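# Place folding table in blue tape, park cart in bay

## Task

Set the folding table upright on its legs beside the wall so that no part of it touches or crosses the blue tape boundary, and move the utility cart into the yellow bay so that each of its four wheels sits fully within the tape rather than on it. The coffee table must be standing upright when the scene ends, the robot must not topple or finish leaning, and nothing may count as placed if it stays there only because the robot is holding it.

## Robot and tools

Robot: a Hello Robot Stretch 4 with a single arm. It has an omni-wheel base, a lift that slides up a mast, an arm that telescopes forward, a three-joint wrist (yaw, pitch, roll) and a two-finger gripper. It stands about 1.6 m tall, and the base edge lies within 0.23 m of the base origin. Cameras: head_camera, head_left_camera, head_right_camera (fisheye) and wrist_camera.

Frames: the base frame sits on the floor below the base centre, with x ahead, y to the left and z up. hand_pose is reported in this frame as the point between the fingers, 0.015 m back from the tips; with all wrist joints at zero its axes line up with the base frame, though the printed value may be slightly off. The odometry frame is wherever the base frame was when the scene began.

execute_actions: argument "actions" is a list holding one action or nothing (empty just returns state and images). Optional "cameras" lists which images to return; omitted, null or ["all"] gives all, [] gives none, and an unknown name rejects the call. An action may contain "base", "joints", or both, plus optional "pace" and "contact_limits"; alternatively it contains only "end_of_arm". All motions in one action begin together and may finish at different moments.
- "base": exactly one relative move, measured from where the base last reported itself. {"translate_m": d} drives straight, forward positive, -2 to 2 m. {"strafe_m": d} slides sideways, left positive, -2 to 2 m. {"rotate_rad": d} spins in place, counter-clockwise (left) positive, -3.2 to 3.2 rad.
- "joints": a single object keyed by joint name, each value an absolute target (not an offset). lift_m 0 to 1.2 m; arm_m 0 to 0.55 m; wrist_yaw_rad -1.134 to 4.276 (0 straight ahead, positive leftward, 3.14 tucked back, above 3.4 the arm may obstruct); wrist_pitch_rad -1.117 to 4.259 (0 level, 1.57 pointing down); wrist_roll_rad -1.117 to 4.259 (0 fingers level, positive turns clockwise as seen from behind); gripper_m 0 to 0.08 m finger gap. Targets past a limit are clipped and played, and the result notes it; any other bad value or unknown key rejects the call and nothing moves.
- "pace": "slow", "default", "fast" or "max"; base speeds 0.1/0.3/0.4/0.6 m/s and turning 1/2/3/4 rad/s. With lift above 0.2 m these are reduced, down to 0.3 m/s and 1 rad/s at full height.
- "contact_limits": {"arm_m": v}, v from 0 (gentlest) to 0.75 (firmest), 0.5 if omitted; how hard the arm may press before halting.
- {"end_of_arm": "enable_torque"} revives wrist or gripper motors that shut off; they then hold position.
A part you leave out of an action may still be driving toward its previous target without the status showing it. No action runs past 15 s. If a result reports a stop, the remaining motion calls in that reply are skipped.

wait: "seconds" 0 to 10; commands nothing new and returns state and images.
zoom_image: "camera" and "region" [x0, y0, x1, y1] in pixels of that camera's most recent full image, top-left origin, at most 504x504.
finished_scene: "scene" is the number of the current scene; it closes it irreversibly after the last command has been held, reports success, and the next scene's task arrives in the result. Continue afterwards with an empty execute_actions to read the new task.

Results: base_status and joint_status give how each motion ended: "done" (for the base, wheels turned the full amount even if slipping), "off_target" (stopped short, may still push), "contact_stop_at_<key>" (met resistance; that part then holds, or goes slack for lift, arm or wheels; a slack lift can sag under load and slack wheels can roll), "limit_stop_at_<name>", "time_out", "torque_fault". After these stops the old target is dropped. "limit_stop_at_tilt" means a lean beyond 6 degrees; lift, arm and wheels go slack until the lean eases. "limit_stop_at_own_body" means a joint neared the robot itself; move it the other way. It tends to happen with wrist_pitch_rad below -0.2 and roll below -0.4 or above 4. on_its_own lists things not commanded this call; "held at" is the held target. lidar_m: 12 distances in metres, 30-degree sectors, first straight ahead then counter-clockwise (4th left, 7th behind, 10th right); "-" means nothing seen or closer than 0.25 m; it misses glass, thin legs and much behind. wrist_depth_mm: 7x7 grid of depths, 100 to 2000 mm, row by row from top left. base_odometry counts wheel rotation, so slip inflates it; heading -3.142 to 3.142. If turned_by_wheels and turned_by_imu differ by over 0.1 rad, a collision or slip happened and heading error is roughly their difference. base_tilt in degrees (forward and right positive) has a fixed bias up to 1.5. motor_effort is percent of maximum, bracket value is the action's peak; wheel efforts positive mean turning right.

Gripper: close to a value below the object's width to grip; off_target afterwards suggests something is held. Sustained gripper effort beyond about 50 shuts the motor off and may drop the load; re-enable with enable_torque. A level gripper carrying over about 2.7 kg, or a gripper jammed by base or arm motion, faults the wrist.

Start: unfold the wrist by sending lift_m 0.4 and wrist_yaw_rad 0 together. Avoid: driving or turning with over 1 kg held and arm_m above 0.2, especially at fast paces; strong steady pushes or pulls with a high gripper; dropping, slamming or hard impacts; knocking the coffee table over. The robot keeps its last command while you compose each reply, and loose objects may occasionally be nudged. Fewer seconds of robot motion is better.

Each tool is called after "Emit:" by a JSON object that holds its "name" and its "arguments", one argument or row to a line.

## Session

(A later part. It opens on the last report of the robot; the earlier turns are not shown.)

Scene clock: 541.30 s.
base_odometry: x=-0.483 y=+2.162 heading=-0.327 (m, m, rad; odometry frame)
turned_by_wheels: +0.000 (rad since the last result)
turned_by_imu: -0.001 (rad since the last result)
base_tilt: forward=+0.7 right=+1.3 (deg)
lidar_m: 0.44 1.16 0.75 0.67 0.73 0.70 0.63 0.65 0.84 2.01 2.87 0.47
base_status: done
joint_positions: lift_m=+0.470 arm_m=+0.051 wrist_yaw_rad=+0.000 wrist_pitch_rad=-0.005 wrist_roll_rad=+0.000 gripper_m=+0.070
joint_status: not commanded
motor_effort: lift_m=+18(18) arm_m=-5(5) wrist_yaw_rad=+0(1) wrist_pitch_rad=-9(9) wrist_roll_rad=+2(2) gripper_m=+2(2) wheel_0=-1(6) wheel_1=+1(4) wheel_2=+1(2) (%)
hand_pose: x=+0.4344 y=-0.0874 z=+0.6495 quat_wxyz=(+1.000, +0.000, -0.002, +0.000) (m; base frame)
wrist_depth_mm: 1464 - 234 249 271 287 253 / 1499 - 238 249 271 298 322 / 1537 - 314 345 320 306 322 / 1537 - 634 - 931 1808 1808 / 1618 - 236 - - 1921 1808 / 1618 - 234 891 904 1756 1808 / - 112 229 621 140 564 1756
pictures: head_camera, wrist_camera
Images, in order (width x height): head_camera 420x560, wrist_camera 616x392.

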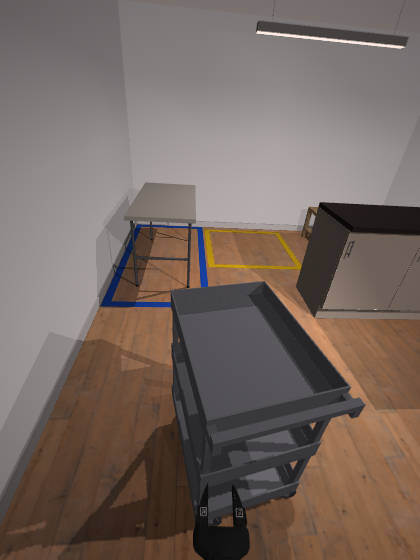

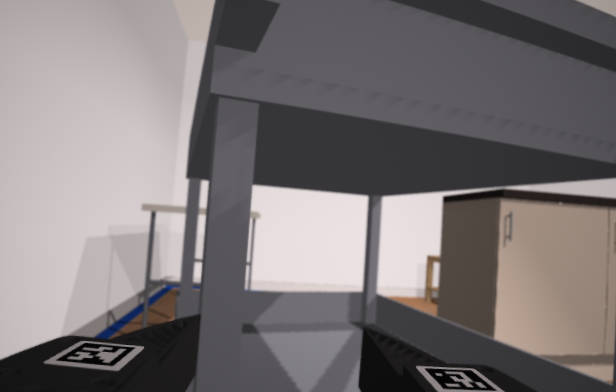

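Emit:
{"name": "execute_actions", "arguments": {
  "actions": [
    {"base":{"strafe_m":0.045},"pace":"slow"}
  ],
  "cameras": []
}}

Emit:
{"name": "execute_actions", "arguments": {
  "actions": [
    {"joints":{"arm_m":0.17},"contact_limits":{"arm_m":0.2}}
  ],
  "cameras": ["wrist_camera"]
}}

Emit:
{"name": "execute_actions", "arguments": {
  "actions": [
    {"base":{"translate_m":0.12},"pace":"slow"}
  ],
  "cameras": ["head_camera","wrist_camera"]
}}

Scene clock: 548.77 s.
base_odometry: x=-0.469 y=+2.205 heading=-0.327 (m, m, rad; odometry frame)
turned_by_wheels: +0.000 (rad since the last result)
turned_by_imu: -0.001 (rad since the last result)
base_tilt: forward=+0.6 right=+1.3 (deg)
lidar_m: 0.45 1.08 0.72 0.64 0.68 0.70 0.63 0.63 0.84 2.02 2.88 0.43
base_status: done
joint_positions: lift_m=+0.470 arm_m=+0.051 wrist_yaw_rad=+0.000 wrist_pitch_rad=-0.005 wrist_roll_rad=+0.000 gripper_m=+0.070
joint_status: not commanded
motor_effort: lift_m=+18(18) arm_m=-5(4) wrist_yaw_rad=-1(0) wrist_pitch_rad=-8(10) wrist_roll_rad=+3(3) gripper_m=+2(2) wheel_0=-1(6) wheel_1=+1(4) wheel_2=+0(1) (%)
hand_pose: x=+0.4344 y=-0.0874 z=+0.6495 quat_wxyz=(+1.000, +0.000, -0.002, +0.000) (m; base frame)
wrist_depth_mm: 1397 - - 223 257 278 257 / 1430 - - 240 256 279 306 / 1464 - 609 253 322 297 312 / 1464 - - 242 917 1756 1808 / 1537 - - 240 - 1921 1808 / 1499 - 820 246 904 1756 1808 / - 113 521 236 139 609 544
pictures: none
No camera images: the call's "cameras" was empty. Leave "cameras" out to get every camera's image.

Scene clock: 550.13 s.
base_odometry: x=-0.469 y=+2.205 heading=-0.327 (m, m, rad; odometry frame)
turned_by_wheels: +0.000 (rad since the last result)
turned_by_imu: +0.000 (rad since the last result)
base_tilt: forward=+0.7 right=+1.3 (deg)
lidar_m: 0.45 1.08 0.71 0.63 0.67 0.69 0.64 0.66 0.87 2.01 2.87 0.46
base_status: not commanded
joint_positions: lift_m=+0.470 arm_m=+0.169 wrist_yaw_rad=+0.000 wrist_pitch_rad=-0.005 wrist_roll_rad=+0.000 gripper_m=+0.070
joint_status: all done
motor_effort: lift_m=+18(18) arm_m=+4(7) wrist_yaw_rad=-2(1) wrist_pitch_rad=-10(9) wrist_roll_rad=+2(2) gripper_m=+1(2) wheel_0=-2(1) wheel_1=+1(1) wheel_2=+0(0) (%)
contact_limits: arm_m 0.2
hand_pose: x=+0.5528 y=-0.0874 z=+0.6495 quat_wxyz=(+1.000, +0.000, -0.002, +0.000) (m; base frame)
wrist_depth_mm: 1430 - - 122 138 141 - / 1430 - 287 121 193 187 180 / 1499 - 436 119 319 301 285 / 1499 - - 118 - 1808 1708 / 1499 - - 117 - 1983 1708 / 1576 - 691 116 798 1808 1708 / - 112 512 115 139 569 1618
pictures: wrist_camera
Images, in order (width x height): wrist_camera 616x392.

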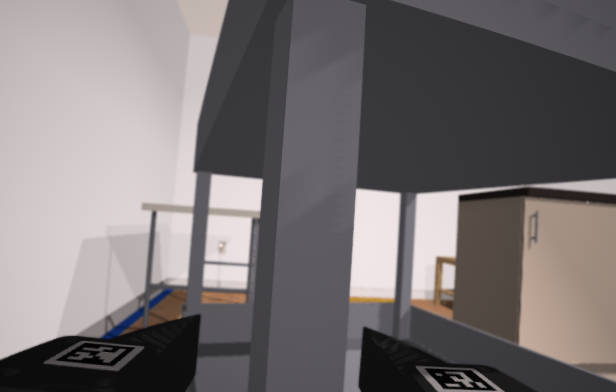

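Scene clock: 552.63 s.
base_odometry: x=-0.355 y=+2.166 heading=-0.326 (m, m, rad; odometry frame)
turned_by_wheels: +0.000 (rad since the last result)
turned_by_imu: +0.000 (rad since the last result)
base_tilt: forward=+0.7 right=+1.3 (deg)
lidar_m: 0.39 1.11 0.71 0.66 0.70 0.82 0.75 0.79 1.03 2.39 2.72 0.41
base_status: done
joint_positions: lift_m=+0.470 arm_m=+0.169 wrist_yaw_rad=-0.001 wrist_pitch_rad=-0.005 wrist_roll_rad=+0.000 gripper_m=+0.070
joint_status: not commanded
motor_effort: lift_m=+18(18) arm_m=+5(6) wrist_yaw_rad=+1(16) wrist_pitch_rad=-7(10) wrist_roll_rad=+2(2) gripper_m=+2(2) wheel_0=+4(9) wheel_1=+2(2) wheel_2=-2(13) (%)
hand_pose: x=+0.5526 y=-0.0876 z=+0.6496 quat_wxyz=(+1.000, +0.000, -0.003, +0.000) (m; base frame)
wrist_depth_mm: 1397 - - 145 140 137 - / 1430 - - 205 196 187 181 / 1499 - - 347 324 301 286 / 1537 - - - 768 1708 1537 / 1537 - - - - 1921 1537 / 1576 - - - 768 1863 1537 / - - - 615 139 554 1499
pictures: head_camera, wrist_camera
Images, in order (width x height): head_camera 420x560, wrist_camera 616x392.

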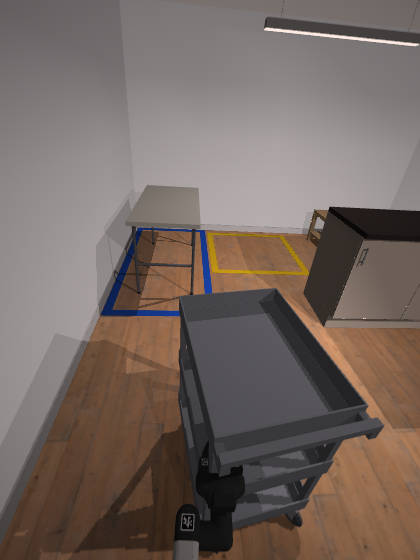

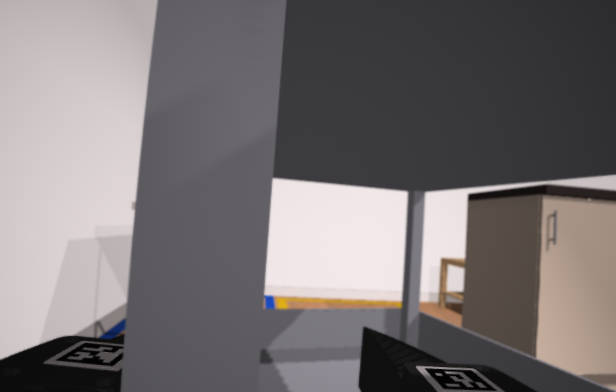

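Emit:
{"name": "execute_actions", "arguments": {
  "actions": [
    {"base":{"translate_m":0.15},"pace":"slow"}
  ],
  "cameras": ["head_camera","wrist_camera"]
}}

Scene clock: 560.70 s.
base_odometry: x=-0.213 y=+2.118 heading=-0.326 (m, m, rad; odometry frame)
turned_by_wheels: +0.000 (rad since the last result)
turned_by_imu: +0.000 (rad since the last result)
base_tilt: forward=+0.7 right=+1.3 (deg)
lidar_m: 0.40 1.11 0.74 0.67 0.69 0.95 0.91 0.92 1.24 2.82 2.45 0.41
base_status: done
joint_positions: lift_m=+0.470 arm_m=+0.169 wrist_yaw_rad=+0.002 wrist_pitch_rad=-0.005 wrist_roll_rad=+0.000 gripper_m=+0.070
joint_status: not commanded
motor_effort: lift_m=+18(18) arm_m=+5(5) wrist_yaw_rad=-8(7) wrist_pitch_rad=-5(7) wrist_roll_rad=+2(1) gripper_m=-2(2) wheel_0=+5(9) wheel_1=+1(1) wheel_2=-1(7) (%)
hand_pose: x=+0.5529 y=-0.0870 z=+0.6496 quat_wxyz=(+1.000, +0.000, -0.003, +0.001) (m; base frame)
wrist_depth_mm: 1397 1921 - 145 140 137 - / 1464 - - 204 196 187 181 / 1464 - - 345 325 300 286 / 1537 - - - - 1863 1397 / 1576 - - - - 1921 1397 / 1537 - - 741 768 1863 1397 / - - - 621 140 539 1366
pictures: head_camera, wrist_camera
Images, in order (width x height): head_camera 420x560, wrist_camera 616x392.

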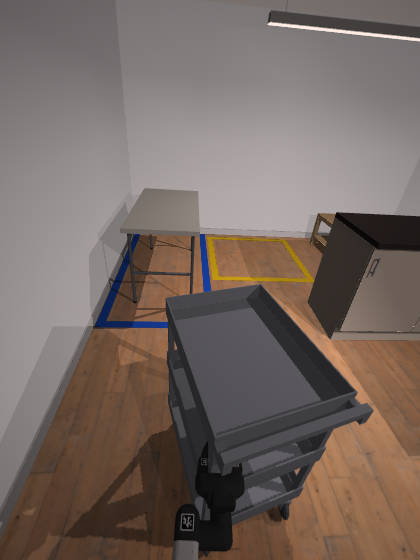

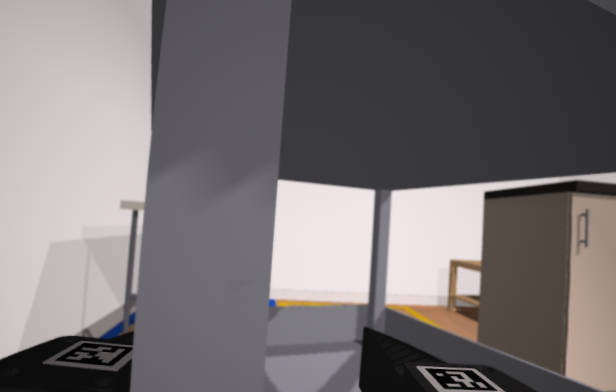

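Emit:
{"name": "execute_actions", "arguments": {
  "actions": [
    {"base":{"strafe_m":0.2},"pace":"slow"}
  ],
  "cameras": ["head_camera","wrist_camera"]
}}

Scene clock: 568.30 s.
base_odometry: x=-0.149 y=+2.308 heading=-0.326 (m, m, rad; odometry frame)
turned_by_wheels: -0.001 (rad since the last result)
turned_by_imu: -0.003 (rad since the last result)
base_tilt: forward=+0.7 right=+1.3 (deg)
lidar_m: 0.44 0.82 0.53 0.46 0.48 0.66 0.94 0.95 1.25 2.87 0.66 0.45
base_status: done
joint_positions: lift_m=+0.470 arm_m=+0.170 wrist_yaw_rad=-0.001 wrist_pitch_rad=-0.005 wrist_roll_rad=+0.000 gripper_m=+0.070
joint_status: not commanded
motor_effort: lift_m=+18(18) arm_m=+3(5) wrist_yaw_rad=+3(12) wrist_pitch_rad=-10(9) wrist_roll_rad=+3(2) gripper_m=-3(4) wheel_0=-5(14) wheel_1=+0(7) wheel_2=-2(3) (%)
hand_pose: x=+0.5530 y=-0.0877 z=+0.6495 quat_wxyz=(+1.000, +0.000, -0.002, -0.001) (m; base frame)
wrist_depth_mm: 1098 1756 - 154 113 136 - / 1118 1808 - 204 112 186 180 / 1160 1863 - 276 111 300 283 / 1182 1983 - 615 110 750 1537 / 1205 - - 683 109 - 1618 / 1229 1863 - 128 108 1863 1661 / - 112 1618 119 106 661 574
pictures: head_camera, wrist_camera
Images, in order (width x height): head_camera 420x560, wrist_camera 616x392.

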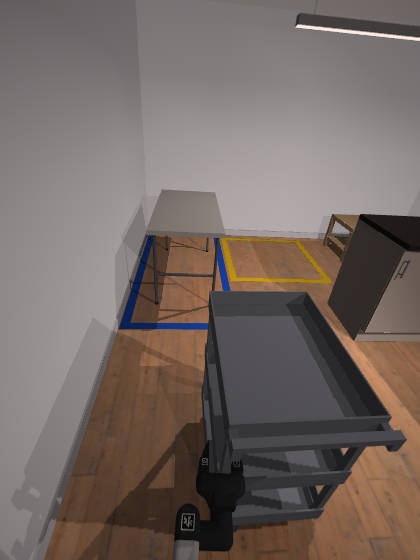

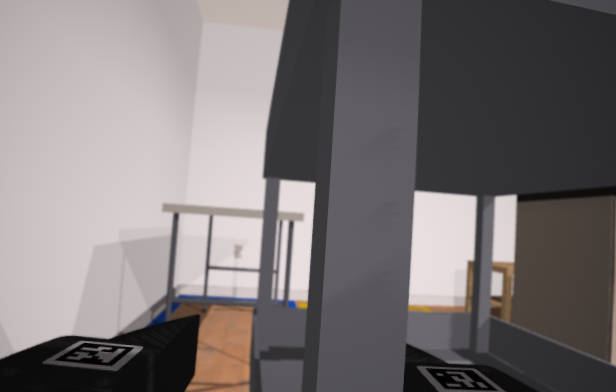

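Emit:
{"name": "execute_actions", "arguments": {
  "actions": [
    {"base":{"strafe_m":0.14},"pace":"slow"}
  ],
  "cameras": ["head_camera"]
}}

Emit:
{"name": "execute_actions", "arguments": {
  "actions": [
    {"base":{"translate_m":0.2},"pace":"slow"}
  ],
  "cameras": ["head_camera","wrist_camera"]
}}

Scene clock: 574.97 s.
base_odometry: x=-0.104 y=+2.440 heading=-0.327 (m, m, rad; odometry frame)
turned_by_wheels: -0.001 (rad since the last result)
turned_by_imu: -0.002 (rad since the last result)
base_tilt: forward=+0.7 right=+1.4 (deg)
lidar_m: 0.47 0.60 0.36 0.32 0.35 0.45 0.94 0.92 1.25 2.93 0.62 0.48
base_status: done
joint_positions: lift_m=+0.470 arm_m=+0.170 wrist_yaw_rad=-0.003 wrist_pitch_rad=-0.005 wrist_roll_rad=+0.000 gripper_m=+0.070
joint_status: not commanded
motor_effort: lift_m=+18(18) arm_m=+3(3) wrist_yaw_rad=+6(7) wrist_pitch_rad=-11(10) wrist_roll_rad=+3(1) gripper_m=-3(3) wheel_0=-4(11) wheel_1=+0(5) wheel_2=-3(1) (%)
hand_pose: x=+0.5529 y=-0.0880 z=+0.6495 quat_wxyz=(+1.000, +0.000, -0.002, -0.001) (m; base frame)
wrist_depth_mm: 866 1397 - - 154 151 - / 891 1464 - - 181 187 180 / 917 1537 - - 285 300 285 / 917 1576 - 1756 654 - 676 / 960 1618 - - - - 1708 / 960 1499 - 154 - - 1618 / - 112 1708 153 140 691 661
pictures: head_camera
Images, in order (width x height): head_camera 420x560.

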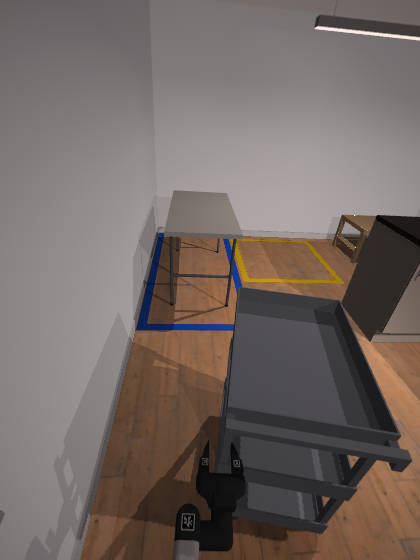

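Scene clock: 578.23 s.
base_odometry: x=+0.085 y=+2.376 heading=-0.326 (m, m, rad; odometry frame)
turned_by_wheels: +0.001 (rad since the last result)
turned_by_imu: +0.000 (rad since the last result)
base_tilt: forward=+0.7 right=+1.3 (deg)
lidar_m: 0.37 0.60 0.39 0.32 0.36 0.48 1.13 1.18 1.51 3.30 0.45 0.37
base_status: done
joint_positions: lift_m=+0.470 arm_m=+0.169 wrist_yaw_rad=+0.001 wrist_pitch_rad=-0.005 wrist_roll_rad=-0.001 gripper_m=+0.070
joint_status: not commanded
motor_effort: lift_m=+18(18) arm_m=+4(4) wrist_yaw_rad=-5(32) wrist_pitch_rad=-6(9) wrist_roll_rad=+2(2) gripper_m=-2(3) wheel_0=+5(10) wheel_1=+3(3) wheel_2=+0(11) (%)
hand_pose: x=+0.5530 y=-0.0871 z=+0.6497 quat_wxyz=(+1.000, +0.000, -0.003, +0.001) (m; base frame)
wrist_depth_mm: 878 1229 - 144 140 137 - / 891 1229 - 204 196 186 180 / 917 1229 - - 324 301 283 / 946 1281 - - - - 1708 / 960 1308 - - - - - / 976 1308 - - - - - / - - - 1983 140 580 564
pictures: head_camera, wrist_camera
Images, in order (width x height): head_camera 420x560, wrist_camera 616x392.

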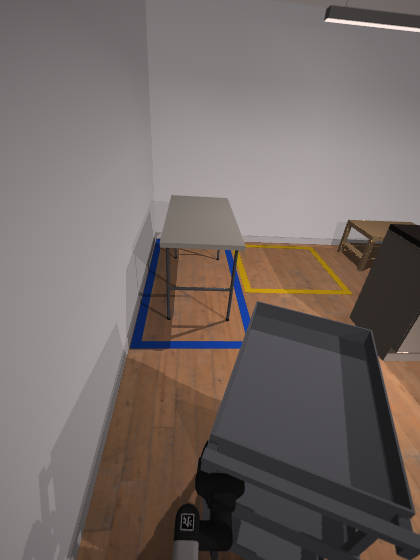

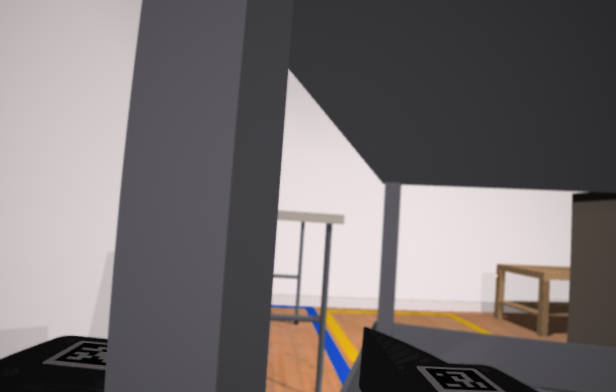

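Emit:
{"name": "execute_actions", "arguments": {
  "actions": [
    {"base":{"strafe_m":-0.2},"pace":"slow"}
  ],
  "cameras": ["head_camera","head_left_camera"]
}}

Scene clock: 591.27 s.
base_odometry: x=+0.021 y=+2.187 heading=-0.326 (m, m, rad; odometry frame)
turned_by_wheels: +0.000 (rad since the last result)
turned_by_imu: +0.000 (rad since the last result)
base_tilt: forward=+0.7 right=+1.3 (deg)
lidar_m: 0.39 0.92 0.63 0.55 0.56 0.76 1.13 1.15 1.50 3.09 0.56 0.42
base_status: done
joint_positions: lift_m=+0.470 arm_m=+0.169 wrist_yaw_rad=+0.001 wrist_pitch_rad=-0.005 wrist_roll_rad=-0.001 gripper_m=+0.070
joint_status: not commanded
motor_effort: lift_m=+18(18) arm_m=+4(4) wrist_yaw_rad=-5(18) wrist_pitch_rad=-8(7) wrist_roll_rad=+2(3) gripper_m=-3(4) wheel_0=+5(13) wheel_1=-1(2) wheel_2=+2(4) (%)
hand_pose: x=+0.5530 y=-0.0871 z=+0.6496 quat_wxyz=(+1.000, +0.000, -0.003, +0.001) (m; base frame)
wrist_depth_mm: 1205 1708 - 144 140 137 - / 1229 1661 - 205 196 187 180 / 1255 1808 - 349 322 300 285 / 1308 1863 - - - - 1397 / 1308 1756 - - - - 1464 / 1336 1863 - 1576 - - 1464 / - - - 615 140 654 591
pictures: head_camera, head_left_camera
Images, in order (width x height): head_camera 420x560, head_left_camera 420x672.

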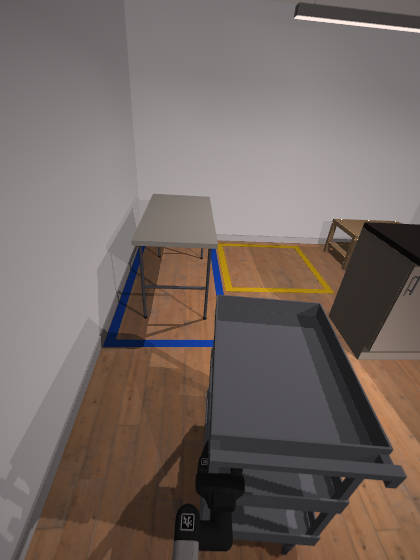

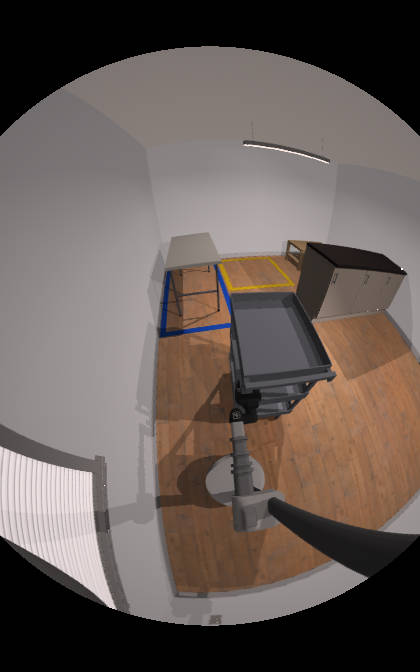

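Emit:
{"name": "execute_actions", "arguments": {
  "actions": [
    {"base":{"translate_m":0.3},"pace":"slow"}
  ],
  "cameras": ["head_camera","head_left_camera"]
}}

Scene clock: 607.10 s.
base_odometry: x=+0.306 y=+2.090 heading=-0.326 (m, m, rad; odometry frame)
turned_by_wheels: +0.000 (rad since the last result)
turned_by_imu: -0.003 (rad since the last result)
base_tilt: forward=+0.7 right=+1.3 (deg)
lidar_m: 0.41 0.97 0.66 0.60 0.59 0.78 1.41 1.47 1.87 3.08 0.49 0.40
base_status: done
joint_positions: lift_m=+0.470 arm_m=+0.169 wrist_yaw_rad=-0.003 wrist_pitch_rad=-0.005 wrist_roll_rad=+0.000 gripper_m=+0.070
joint_status: not commanded
motor_effort: lift_m=+18(18) arm_m=+4(4) wrist_yaw_rad=+6(9) wrist_pitch_rad=-7(9) wrist_roll_rad=+2(3) gripper_m=-2(2) wheel_0=+1(8) wheel_1=+2(7) wheel_2=-1(9) (%)
hand_pose: x=+0.5527 y=-0.0880 z=+0.6497 quat_wxyz=(+1.000, +0.000, -0.003, -0.001) (m; base frame)
wrist_depth_mm: 1255 - - - - 139 - / 1281 - - - - 187 181 / 1336 - - - - 301 285 / 1366 - - - - - 1430 / 1397 - - - - - - / 1397 - - - - - - / - 113 1618 1921 - 627 603
pictures: head_camera, head_left_camera
Images, in order (width x height): head_camera 420x560, head_left_camera 420x672.

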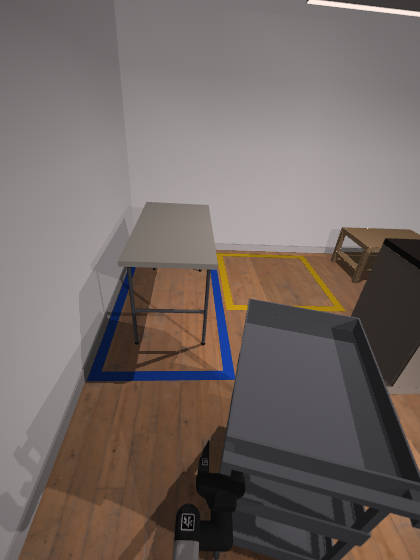

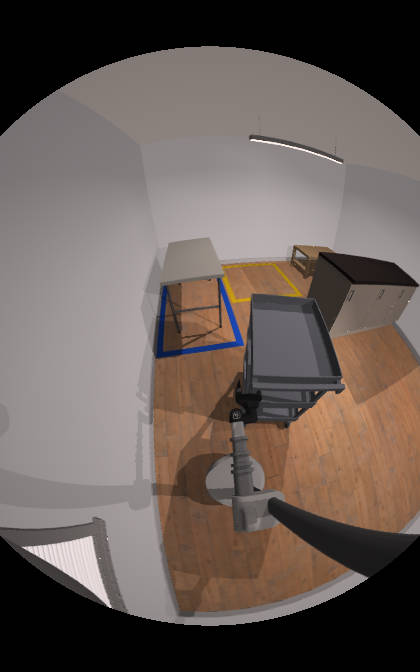

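Emit:
{"name": "execute_actions", "arguments": {
  "actions": [
    {"base":{"strafe_m":-0.15},"pace":"slow"}
  ],
  "cameras": ["head_camera","head_left_camera"]
}}

Scene clock: 612.97 s.
base_odometry: x=+0.258 y=+1.948 heading=-0.325 (m, m, rad; odometry frame)
turned_by_wheels: +0.001 (rad since the last result)
turned_by_imu: +0.001 (rad since the last result)
base_tilt: forward=+0.7 right=+1.3 (deg)
lidar_m: 0.39 1.19 0.82 0.75 0.72 1.01 1.41 1.46 1.87 2.92 0.55 0.41
base_status: done
joint_positions: lift_m=+0.470 arm_m=+0.169 wrist_yaw_rad=+0.003 wrist_pitch_rad=-0.005 wrist_roll_rad=+0.000 gripper_m=+0.070
joint_status: not commanded
motor_effort: lift_m=+18(18) arm_m=+3(4) wrist_yaw_rad=-9(20) wrist_pitch_rad=-10(7) wrist_roll_rad=+3(2) gripper_m=-3(4) wheel_0=+3(18) wheel_1=+0(5) wheel_2=+3(4) (%)
hand_pose: x=+0.5532 y=-0.0869 z=+0.6496 quat_wxyz=(+1.000, +0.000, -0.002, +0.001) (m; base frame)
wrist_depth_mm: 1499 - - 144 140 137 - / 1537 - - 205 196 187 181 / 1576 - - 347 324 300 285 / 1464 - - - - - 931 / 1618 - - - - - 1281 / 1499 - - - - - 1255 / - - - 609 139 661 603
pictures: head_camera, head_left_camera
Images, in order (width x height): head_camera 420x560, head_left_camera 420x672.

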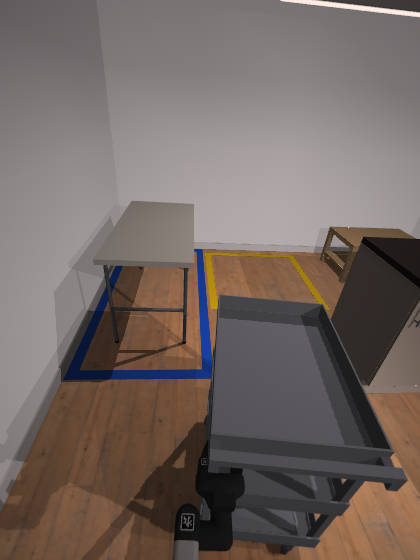

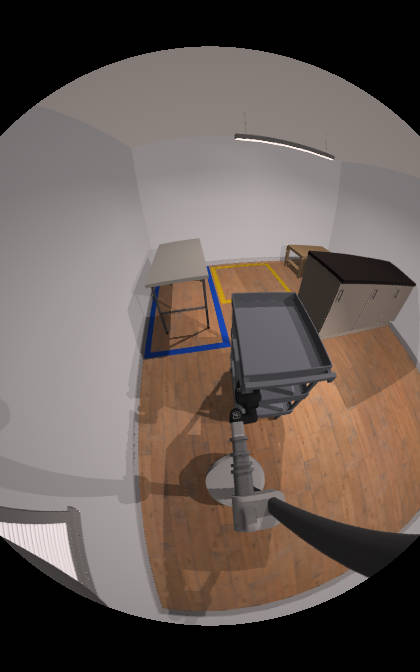

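Emit:
{"name": "execute_actions", "arguments": {
  "actions": [
    {"base":{"translate_m":0.3},"pace":"slow"}
  ],
  "cameras": ["head_camera"]
}}

Emit:
{"name": "execute_actions", "arguments": {
  "actions": [
    {"base":{"strafe_m":-0.1},"pace":"slow"}
  ],
  "cameras": ["head_camera","head_left_camera"]
}}

Scene clock: 623.73 s.
base_odometry: x=+0.542 y=+1.853 heading=-0.325 (m, m, rad; odometry frame)
turned_by_wheels: +0.000 (rad since the last result)
turned_by_imu: -0.003 (rad since the last result)
base_tilt: forward=+0.7 right=+1.4 (deg)
lidar_m: 0.42 1.23 0.84 0.78 0.79 1.02 1.71 1.75 2.24 2.92 0.48 0.39
base_status: done
joint_positions: lift_m=+0.470 arm_m=+0.169 wrist_yaw_rad=-0.003 wrist_pitch_rad=-0.005 wrist_roll_rad=+0.000 gripper_m=+0.070
joint_status: not commanded
motor_effort: lift_m=+18(18) arm_m=+4(4) wrist_yaw_rad=+7(9) wrist_pitch_rad=-8(8) wrist_roll_rad=+3(3) gripper_m=-2(2) wheel_0=+2(10) wheel_1=+0(6) wheel_2=-2(8) (%)
hand_pose: x=+0.5527 y=-0.0880 z=+0.6497 quat_wxyz=(+1.000, +0.000, -0.003, -0.001) (m; base frame)
wrist_depth_mm: 1537 - - - - 136 - / 1618 - - - - 186 180 / 1661 - - - - 300 286 / 1661 - - - - - - / 1708 - - - - - - / 1708 - - - - - - / - 113 1756 1921 - 621 591
pictures: head_camera
Images, in order (width x height): head_camera 420x560.

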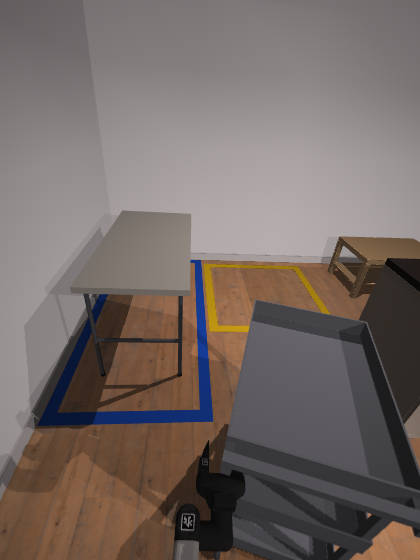

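Scene clock: 625.87 s.
base_odometry: x=+0.510 y=+1.758 heading=-0.325 (m, m, rad; odometry frame)
turned_by_wheels: +0.001 (rad since the last result)
turned_by_imu: +0.001 (rad since the last result)
base_tilt: forward=+0.7 right=+1.3 (deg)
lidar_m: 0.40 1.31 0.95 0.88 0.91 1.18 1.71 1.75 2.25 2.81 0.50 0.41
base_status: done
joint_positions: lift_m=+0.470 arm_m=+0.169 wrist_yaw_rad=+0.003 wrist_pitch_rad=-0.005 wrist_roll_rad=+0.000 gripper_m=+0.070
joint_status: not commanded
motor_effort: lift_m=+18(18) arm_m=+3(3) wrist_yaw_rad=-9(20) wrist_pitch_rad=-8(11) wrist_roll_rad=+2(2) gripper_m=-2(4) wheel_0=+4(17) wheel_1=+0(4) wheel_2=+3(4) (%)
hand_pose: x=+0.5533 y=-0.0868 z=+0.6496 quat_wxyz=(+1.000, +0.000, -0.002, +0.002) (m; base frame)
wrist_depth_mm: 1661 - - 145 140 137 - / 1756 - - 205 196 187 181 / 1808 - - 370 324 300 286 / 1756 - - - - - 615 / 1863 - - - - - - / 1863 - - - - - - / - - - 647 140 621 615
pictures: head_camera, head_left_camera
Images, in order (width x height): head_camera 420x560, head_left_camera 420x672.

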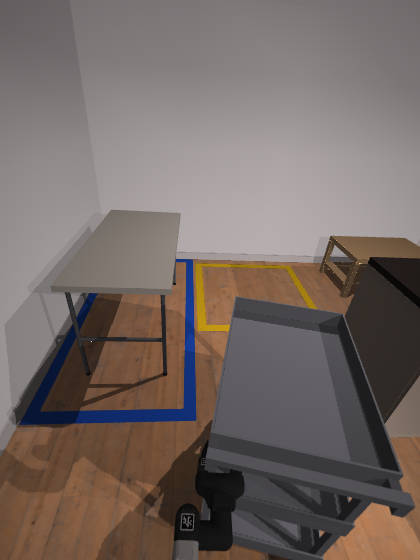

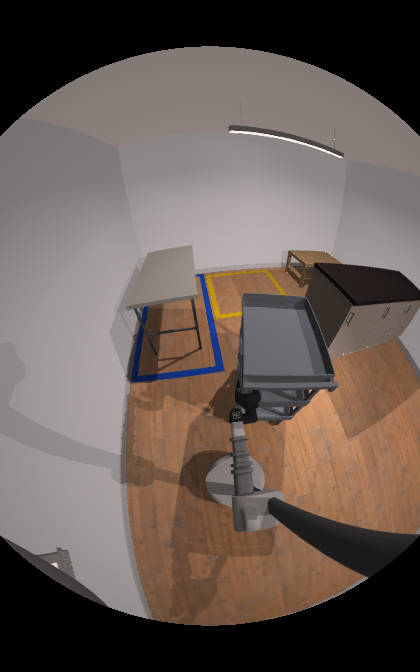

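Emit:
{"name": "execute_actions", "arguments": {
  "actions": [
    {"base":{"strafe_m":-0.09},"pace":"slow"}
  ],
  "cameras": ["head_camera"]
}}

Emit:
{"name": "execute_actions", "arguments": {
  "actions": [
    {"base":{"translate_m":0.3},"pace":"slow"}
  ],
  "cameras": ["head_camera","head_left_camera"]
}}

Scene clock: 633.37 s.
base_odometry: x=+0.481 y=+1.673 heading=-0.324 (m, m, rad; odometry frame)
turned_by_wheels: +0.000 (rad since the last result)
turned_by_imu: +0.000 (rad since the last result)
base_tilt: forward=+0.7 right=+1.3 (deg)
lidar_m: 0.41 1.29 1.05 0.97 1.00 1.32 1.70 1.74 2.27 2.72 0.55 0.41
base_status: done
joint_positions: lift_m=+0.470 arm_m=+0.169 wrist_yaw_rad=+0.002 wrist_pitch_rad=-0.005 wrist_roll_rad=+0.000 gripper_m=+0.070
joint_status: not commanded
motor_effort: lift_m=+18(18) arm_m=+3(3) wrist_yaw_rad=-7(15) wrist_pitch_rad=-8(6) wrist_roll_rad=+2(2) gripper_m=-2(3) wheel_0=+2(12) wheel_1=+0(2) wheel_2=+3(2) (%)
hand_pose: x=+0.5532 y=-0.0869 z=+0.6496 quat_wxyz=(+1.000, +0.000, -0.002, +0.001) (m; base frame)
wrist_depth_mm: 1863 - - 144 140 137 - / 1921 - - 204 196 187 181 / - - - 349 325 301 286 / 1983 - - - - - 654 / - - - - - - 1025 / - - - - - - 991 / - - - 609 140 668 603
pictures: head_camera
Images, in order (width x height): head_camera 420x560.

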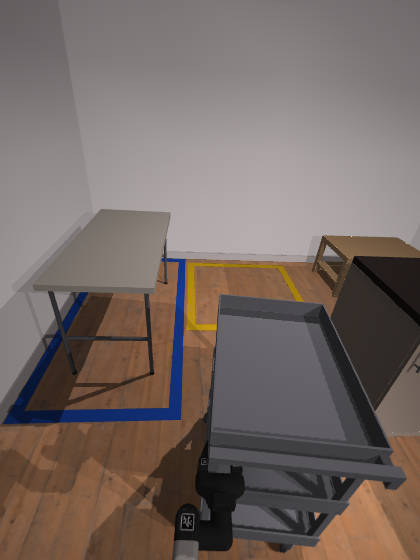

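Scene clock: 637.67 s.
base_odometry: x=+0.766 y=+1.577 heading=-0.324 (m, m, rad; odometry frame)
turned_by_wheels: +0.000 (rad since the last result)
turned_by_imu: -0.002 (rad since the last result)
base_tilt: forward=+0.7 right=+1.3 (deg)
lidar_m: 0.40 0.99 1.06 0.99 1.02 1.32 1.99 2.07 2.68 2.71 0.47 0.39
base_status: done
joint_positions: lift_m=+0.470 arm_m=+0.169 wrist_yaw_rad=-0.004 wrist_pitch_rad=-0.005 wrist_roll_rad=+0.000 gripper_m=+0.070
joint_status: not commanded
motor_effort: lift_m=+18(18) arm_m=+4(4) wrist_yaw_rad=+10(9) wrist_pitch_rad=-8(9) wrist_roll_rad=+2(2) gripper_m=-2(2) wheel_0=+1(6) wheel_1=+0(3) wheel_2=-3(7) (%)
hand_pose: x=+0.5526 y=-0.0882 z=+0.6496 quat_wxyz=(+1.000, +0.000, -0.003, -0.002) (m; base frame)
wrist_depth_mm: 1983 - - - - 136 - / - - - - - 186 180 / - - - - - 300 285 / 1708 - - - - - - / - - - - - - - / 1863 - - - - - - / - 112 1708 1863 - 597 591
pictures: head_camera, head_left_camera
Images, in order (width x height): head_camera 420x560, head_left_camera 420x672.

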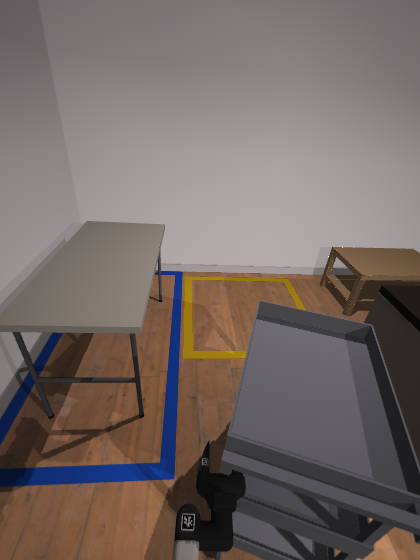

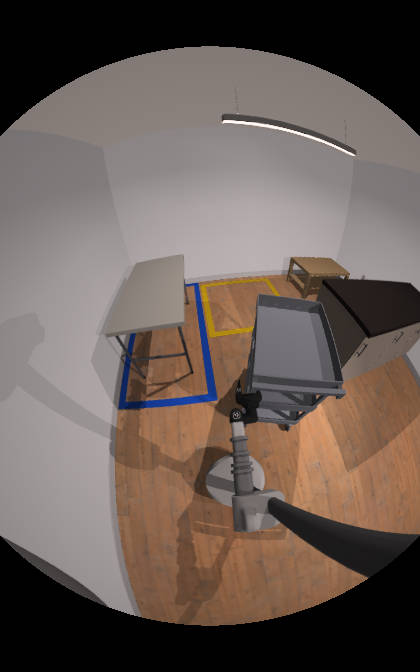

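Emit:
{"name": "execute_actions", "arguments": {
  "actions": [
    {"base":{"strafe_m":-0.2},"pace":"slow"}
  ],
  "cameras": ["head_camera","head_left_camera"]
}}

Scene clock: 650.57 s.
base_odometry: x=+0.702 y=+1.388 heading=-0.324 (m, m, rad; odometry frame)
turned_by_wheels: +0.001 (rad since the last result)
turned_by_imu: +0.001 (rad since the last result)
base_tilt: forward=+0.7 right=+1.3 (deg)
lidar_m: 0.40 1.05 1.28 1.19 1.21 1.58 1.99 2.05 2.66 2.49 0.55 0.42
base_status: done
joint_positions: lift_m=+0.470 arm_m=+0.169 wrist_yaw_rad=+0.003 wrist_pitch_rad=-0.005 wrist_roll_rad=+0.000 gripper_m=+0.070
joint_status: not commanded
motor_effort: lift_m=+18(18) arm_m=+3(4) wrist_yaw_rad=-9(22) wrist_pitch_rad=-8(9) wrist_roll_rad=+2(3) gripper_m=-3(5) wheel_0=+4(15) wheel_1=-1(5) wheel_2=+4(3) (%)
hand_pose: x=+0.5532 y=-0.0868 z=+0.6496 quat_wxyz=(+1.000, +0.000, -0.002, +0.001) (m; base frame)
wrist_depth_mm: - - - 144 140 137 - / - - - 204 196 187 180 / - - - 351 325 301 285 / - - - - - - 647 / - - - - - - 715 / - - - - - - 723 / - - - 580 139 654 615
pictures: head_camera, head_left_camera
Images, in order (width x height): head_camera 420x560, head_left_camera 420x672.

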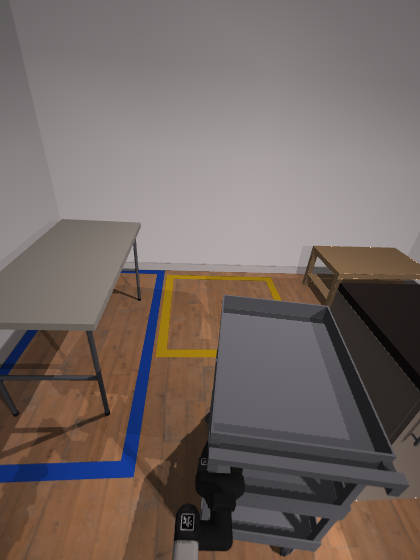

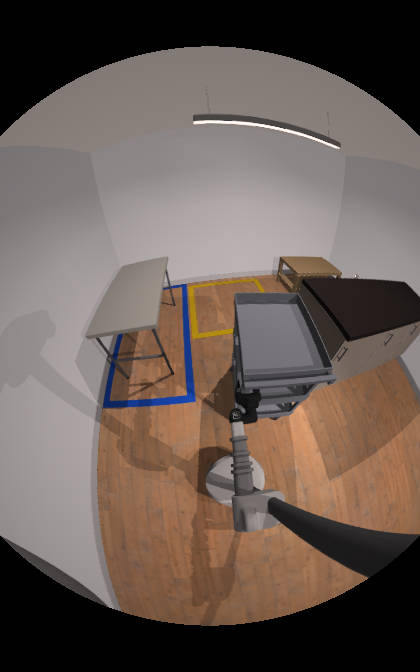

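Emit:
{"name": "execute_actions", "arguments": {
  "actions": [
    {"base":{"translate_m":-0.2}}
  ],
  "cameras": []
}}

Emit:
{"name": "execute_actions", "arguments": {
  "actions": [
    {"base":{"strafe_m":-0.36}}
  ],
  "cameras": ["head_camera","wrist_camera"]
}}

Scene clock: 658.33 s.
base_odometry: x=+0.513 y=+1.451 heading=-0.324 (m, m, rad; odometry frame)
turned_by_wheels: +0.000 (rad since the last result)
turned_by_imu: +0.000 (rad since the last result)
base_tilt: forward=+0.6 right=+1.3 (deg)
lidar_m: 0.58 1.24 1.26 1.18 1.19 1.56 1.79 1.80 2.37 2.52 1.11 0.62
base_status: done
joint_positions: lift_m=+0.470 arm_m=+0.169 wrist_yaw_rad=+0.000 wrist_pitch_rad=-0.005 wrist_roll_rad=+0.000 gripper_m=+0.070
joint_status: not commanded
motor_effort: lift_m=+18(18) arm_m=+3(3) wrist_yaw_rad=-2(9) wrist_pitch_rad=-9(7) wrist_roll_rad=+2(2) gripper_m=-2(3) wheel_0=-2(6) wheel_1=-1(7) wheel_2=-1(9) (%)
hand_pose: x=+0.5530 y=-0.0873 z=+0.6496 quat_wxyz=(+1.000, +0.000, -0.002, +0.000) (m; base frame)
wrist_depth_mm: - - - 285 282 279 278 / - - - 282 282 278 276 / - - - 307 324 303 286 / - - - - - 768 741 / - - - - - - 798 / - - - 866 866 854 768 / - 113 277 609 140 691 603
pictures: none
No camera images: the call's "cameras" was empty. Leave "cameras" out to get every camera's image.

Scene clock: 660.87 s.
base_odometry: x=+0.398 y=+1.110 heading=-0.324 (m, m, rad; odometry frame)
turned_by_wheels: +0.000 (rad since the last result)
turned_by_imu: -0.001 (rad since the last result)
base_tilt: forward=+0.7 right=+1.3 (deg)
lidar_m: 0.57 0.60 1.62 1.53 1.59 1.92 1.76 1.79 2.29 2.17 1.15 0.83
base_status: done
joint_positions: lift_m=+0.470 arm_m=+0.169 wrist_yaw_rad=+0.000 wrist_pitch_rad=-0.005 wrist_roll_rad=+0.000 gripper_m=+0.070
joint_status: not commanded
motor_effort: lift_m=+18(18) arm_m=+3(3) wrist_yaw_rad=-1(3) wrist_pitch_rad=-7(9) wrist_roll_rad=+2(2) gripper_m=-2(2) wheel_0=-1(8) wheel_1=+0(13) wheel_2=+0(2) (%)
hand_pose: x=+0.5530 y=-0.0874 z=+0.6496 quat_wxyz=(+1.000, +0.000, -0.002, +0.000) (m; base frame)
wrist_depth_mm: 263 259 258 254 - - - / 260 258 254 253 - 469 415 / 439 404 375 310 715 462 424 / - - - 798 699 455 418 / - - - - 732 445 413 / 691 820 854 809 707 433 413 / - 113 549 530 140 404 410
pictures: head_camera, wrist_camera
Images, in order (width x height): head_camera 420x560, wrist_camera 616x392.

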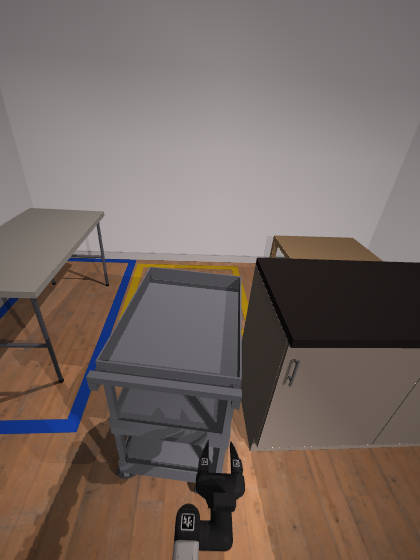

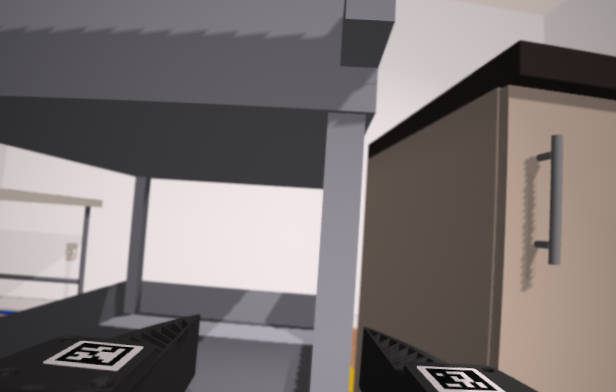

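Emit:
{"name": "execute_actions", "arguments": {
  "actions": [
    {"base":{"strafe_m":0.12},"joints":{"gripper_m":0.0,"lift_m":0.555},"pace":"slow"}
  ],
  "cameras": ["wrist_camera"]
}}

Emit:
{"name": "execute_actions", "arguments": {
  "actions": [
    {"base":{"translate_m":0.25},"pace":"slow"}
  ],
  "cameras": ["head_camera","wrist_camera"]
}}

Scene clock: 670.33 s.
base_odometry: x=+0.436 y=+1.224 heading=-0.324 (m, m, rad; odometry frame)
turned_by_wheels: +0.000 (rad since the last result)
turned_by_imu: -0.001 (rad since the last result)
base_tilt: forward=+0.7 right=+1.4 (deg)
lidar_m: 0.57 0.65 1.51 1.41 1.45 1.91 1.77 1.82 2.34 2.28 1.14 0.60
base_status: done
joint_positions: lift_m=+0.555 arm_m=+0.169 wrist_yaw_rad=+0.000 wrist_pitch_rad=-0.005 wrist_roll_rad=+0.000 gripper_m=+0.000
joint_status: all done
motor_effort: lift_m=+26(28) arm_m=+3(3) wrist_yaw_rad=-2(1) wrist_pitch_rad=-7(9) wrist_roll_rad=+2(2) gripper_m=-2(6) wheel_0=-2(5) wheel_1=+0(8) wheel_2=+0(3) (%)
hand_pose: x=+0.5530 y=-0.0874 z=+0.7339 quat_wxyz=(+1.000, +0.000, -0.002, +0.000) (m; base frame)
wrist_depth_mm: - - - - - - - / 207 204 203 200 200 197 - / 266 263 262 259 257 243 202 / 264 263 259 257 256 253 227 / - - - - 854 254 459 / - - - - 960 271 473 / 1921 798 120 127 820 265 466
pictures: wrist_camera
Images, in order (width x height): wrist_camera 616x392.

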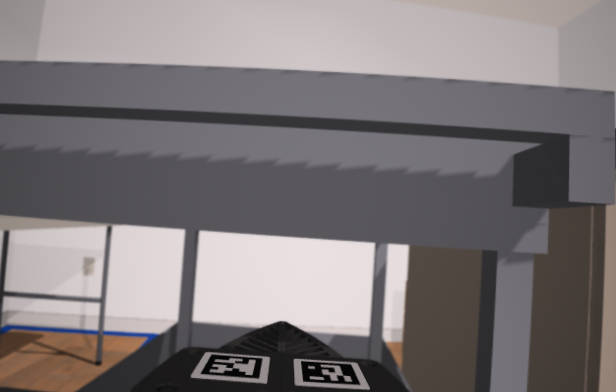

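Scene clock: 674.13 s.
base_odometry: x=+0.673 y=+1.144 heading=-0.324 (m, m, rad; odometry frame)
turned_by_wheels: +0.000 (rad since the last result)
turned_by_imu: -0.001 (rad since the last result)
base_tilt: forward=+0.7 right=+1.3 (deg)
lidar_m: 0.36 0.37 1.30 1.44 1.45 1.93 2.01 2.07 2.39 2.27 0.76 0.35
base_status: done
joint_positions: lift_m=+0.555 arm_m=+0.169 wrist_yaw_rad=+0.000 wrist_pitch_rad=-0.005 wrist_roll_rad=+0.000 gripper_m=+0.000
joint_status: not commanded
motor_effort: lift_m=+26(26) arm_m=+3(3) wrist_yaw_rad=-2(1) wrist_pitch_rad=-10(9) wrist_roll_rad=+2(2) gripper_m=-1(2) wheel_0=+3(8) wheel_1=+2(2) wheel_2=-3(4) (%)
hand_pose: x=+0.5530 y=-0.0874 z=+0.7338 quat_wxyz=(+1.000, +0.000, -0.002, +0.000) (m; base frame)
wrist_depth_mm: - - - - - - - / - - - - - - - / - - - - - - - / - - - - - - - / - - - - - - - / - - - - - - - / - - - - - - -
pictures: head_camera, wrist_camera
Images, in order (width x height): head_camera 420x560, wrist_camera 616x392.

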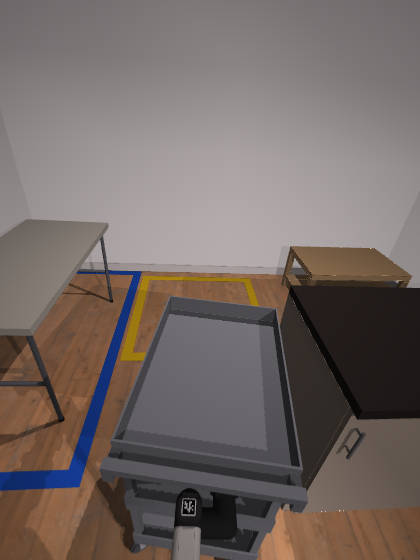

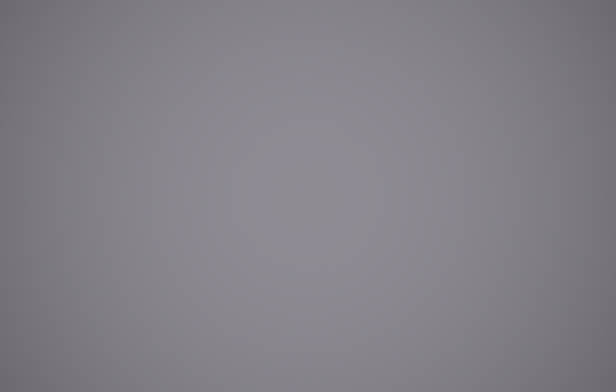

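Emit:
{"name": "execute_actions", "arguments": {
  "actions": [
    {"base":{"translate_m":0.15},"pace":"slow"}
  ],
  "cameras": ["head_camera","head_left_camera"]
}}

Scene clock: 681.33 s.
base_odometry: x=+0.815 y=+1.096 heading=-0.324 (m, m, rad; odometry frame)
turned_by_wheels: +0.000 (rad since the last result)
turned_by_imu: -0.001 (rad since the last result)
base_tilt: forward=+0.7 right=+1.3 (deg)
lidar_m: 0.37 0.40 1.10 1.44 1.48 1.97 2.16 2.22 2.38 1.97 0.56 0.36
base_status: done
joint_positions: lift_m=+0.555 arm_m=+0.169 wrist_yaw_rad=+0.000 wrist_pitch_rad=-0.005 wrist_roll_rad=+0.000 gripper_m=+0.000
joint_status: not commanded
motor_effort: lift_m=+26(26) arm_m=+3(3) wrist_yaw_rad=-1(1) wrist_pitch_rad=-12(11) wrist_roll_rad=+2(3) gripper_m=-1(2) wheel_0=+5(5) wheel_1=+3(0) wheel_2=-5(9) (%)
hand_pose: x=+0.5530 y=-0.0874 z=+0.7338 quat_wxyz=(+1.000, +0.000, -0.002, +0.000) (m; base frame)
wrist_depth_mm: - - - - - - - / - - - - - - - / - - - - - - - / - - - - - - - / - - - - - - - / - - - - - - - / - - - - - - -
pictures: head_camera, head_left_camera
Images, in order (width x height): head_camera 420x560, head_left_camera 420x672.

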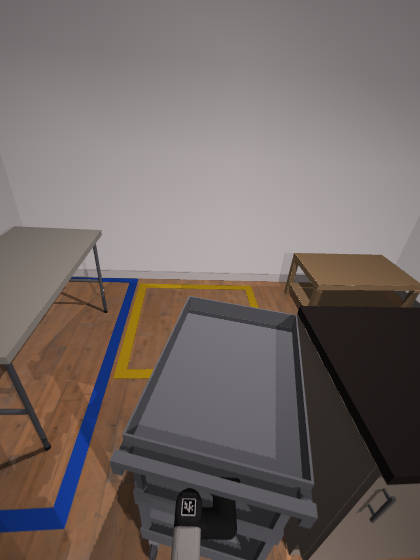

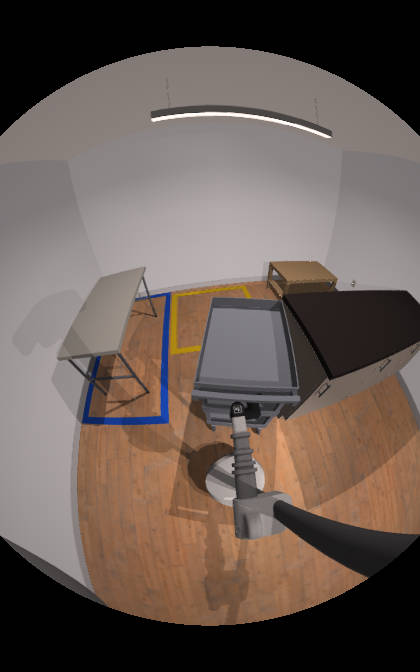

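Emit:
{"name": "execute_actions", "arguments": {
  "actions": [
    {"base":{"translate_m":-0.04},"pace":"slow"}
  ],
  "cameras": []
}}

Emit:
{"name": "execute_actions", "arguments": {
  "actions": [
    {"base":{"strafe_m":-0.12},"pace":"slow"}
  ],
  "cameras": []
}}

Emit:
{"name": "execute_actions", "arguments": {
  "actions": [
    {"base":{"translate_m":0.2},"pace":"slow"}
  ],
  "cameras": ["head_camera","head_left_camera"]
}}

Scene clock: 699.03 s.
base_odometry: x=+0.777 y=+1.109 heading=-0.324 (m, m, rad; odometry frame)
turned_by_wheels: +0.000 (rad since the last result)
turned_by_imu: -0.001 (rad since the last result)
base_tilt: forward=+0.7 right=+1.3 (deg)
lidar_m: 0.39 0.43 1.15 1.44 1.50 1.96 2.12 2.17 2.39 2.14 0.60 0.38
base_status: done
joint_positions: lift_m=+0.555 arm_m=+0.169 wrist_yaw_rad=+0.000 wrist_pitch_rad=-0.005 wrist_roll_rad=+0.000 gripper_m=+0.000
joint_status: not commanded
motor_effort: lift_m=+26(26) arm_m=+3(3) wrist_yaw_rad=-1(1) wrist_pitch_rad=-11(10) wrist_roll_rad=+2(2) gripper_m=-2(2) wheel_0=-3(4) wheel_1=-2(2) wheel_2=+1(4) (%)
hand_pose: x=+0.5530 y=-0.0874 z=+0.7338 quat_wxyz=(+1.000, +0.000, -0.002, +0.000) (m; base frame)
wrist_depth_mm: - - - - - - - / - - - - - - - / - - - - - - - / - - - - - - - / - - - - - - - / - - - - - - - / 1921 - 119 126 - 580 439
pictures: none
No camera images: the call's "cameras" was empty. Leave "cameras" out to get every camera's image.

Scene clock: 701.37 s.
base_odometry: x=+0.739 y=+0.995 heading=-0.324 (m, m, rad; odometry frame)
turned_by_wheels: +0.000 (rad since the last result)
turned_by_imu: +0.000 (rad since the last result)
base_tilt: forward=+0.7 right=+1.3 (deg)
lidar_m: 0.36 0.40 1.17 1.56 1.62 2.08 2.12 2.17 2.25 2.14 0.57 0.36
base_status: done
joint_positions: lift_m=+0.555 arm_m=+0.169 wrist_yaw_rad=+0.004 wrist_pitch_rad=-0.005 wrist_roll_rad=+0.000 gripper_m=+0.000
joint_status: not commanded
motor_effort: lift_m=+26(26) arm_m=+3(3) wrist_yaw_rad=-12(13) wrist_pitch_rad=-10(8) wrist_roll_rad=+3(2) gripper_m=-2(1) wheel_0=+4(10) wheel_1=-1(5) wheel_2=+2(2) (%)
hand_pose: x=+0.5533 y=-0.0867 z=+0.7339 quat_wxyz=(+1.000, +0.000, -0.002, +0.002) (m; base frame)
wrist_depth_mm: - - - - - - - / - - - - - - - / - - - - - - - / - - - - - - - / - - - - - - - / - - - - - - - / 1808 627 - - - - -
pictures: none
No camera images: the call's "cameras" was empty. Leave "cameras" out to get every camera's image.

Scene clock: 704.67 s.
base_odometry: x=+0.928 y=+0.932 heading=-0.324 (m, m, rad; odometry frame)
turned_by_wheels: +0.000 (rad since the last result)
turned_by_imu: -0.001 (rad since the last result)
base_tilt: forward=+0.7 right=+1.3 (deg)
lidar_m: 0.37 0.38 1.01 1.57 1.64 2.08 2.30 2.36 2.25 1.02 0.37 0.34
base_status: done
joint_positions: lift_m=+0.555 arm_m=+0.169 wrist_yaw_rad=+0.000 wrist_pitch_rad=-0.005 wrist_roll_rad=+0.000 gripper_m=+0.000
joint_status: not commanded
motor_effort: lift_m=+26(26) arm_m=+3(3) wrist_yaw_rad=-1(11) wrist_pitch_rad=-13(10) wrist_roll_rad=+2(3) gripper_m=-1(1) wheel_0=+3(8) wheel_1=+2(8) wheel_2=-5(9) (%)
hand_pose: x=+0.5530 y=-0.0874 z=+0.7338 quat_wxyz=(+1.000, +0.000, -0.002, +0.000) (m; base frame)
wrist_depth_mm: - - - - - - - / - - - - - - - / - - - - - - - / - - - - - - - / - - - - - - - / - - - - - - - / - - - - - - -
pictures: head_camera, head_left_camera
Images, in order (width x height): head_camera 420x560, head_left_camera 420x672.

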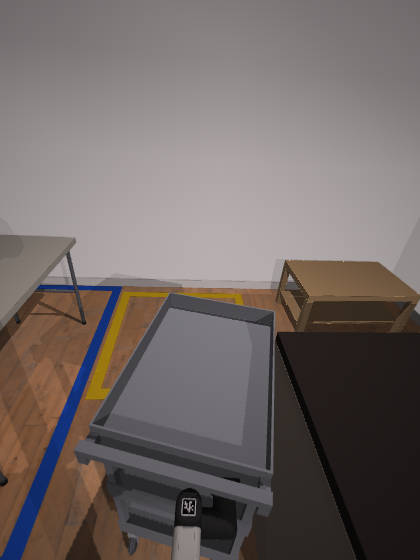

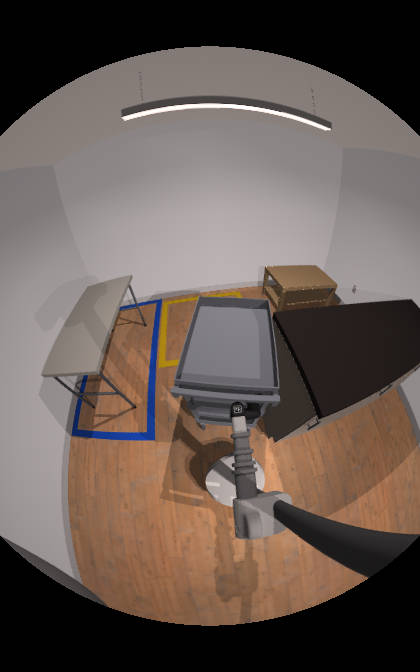

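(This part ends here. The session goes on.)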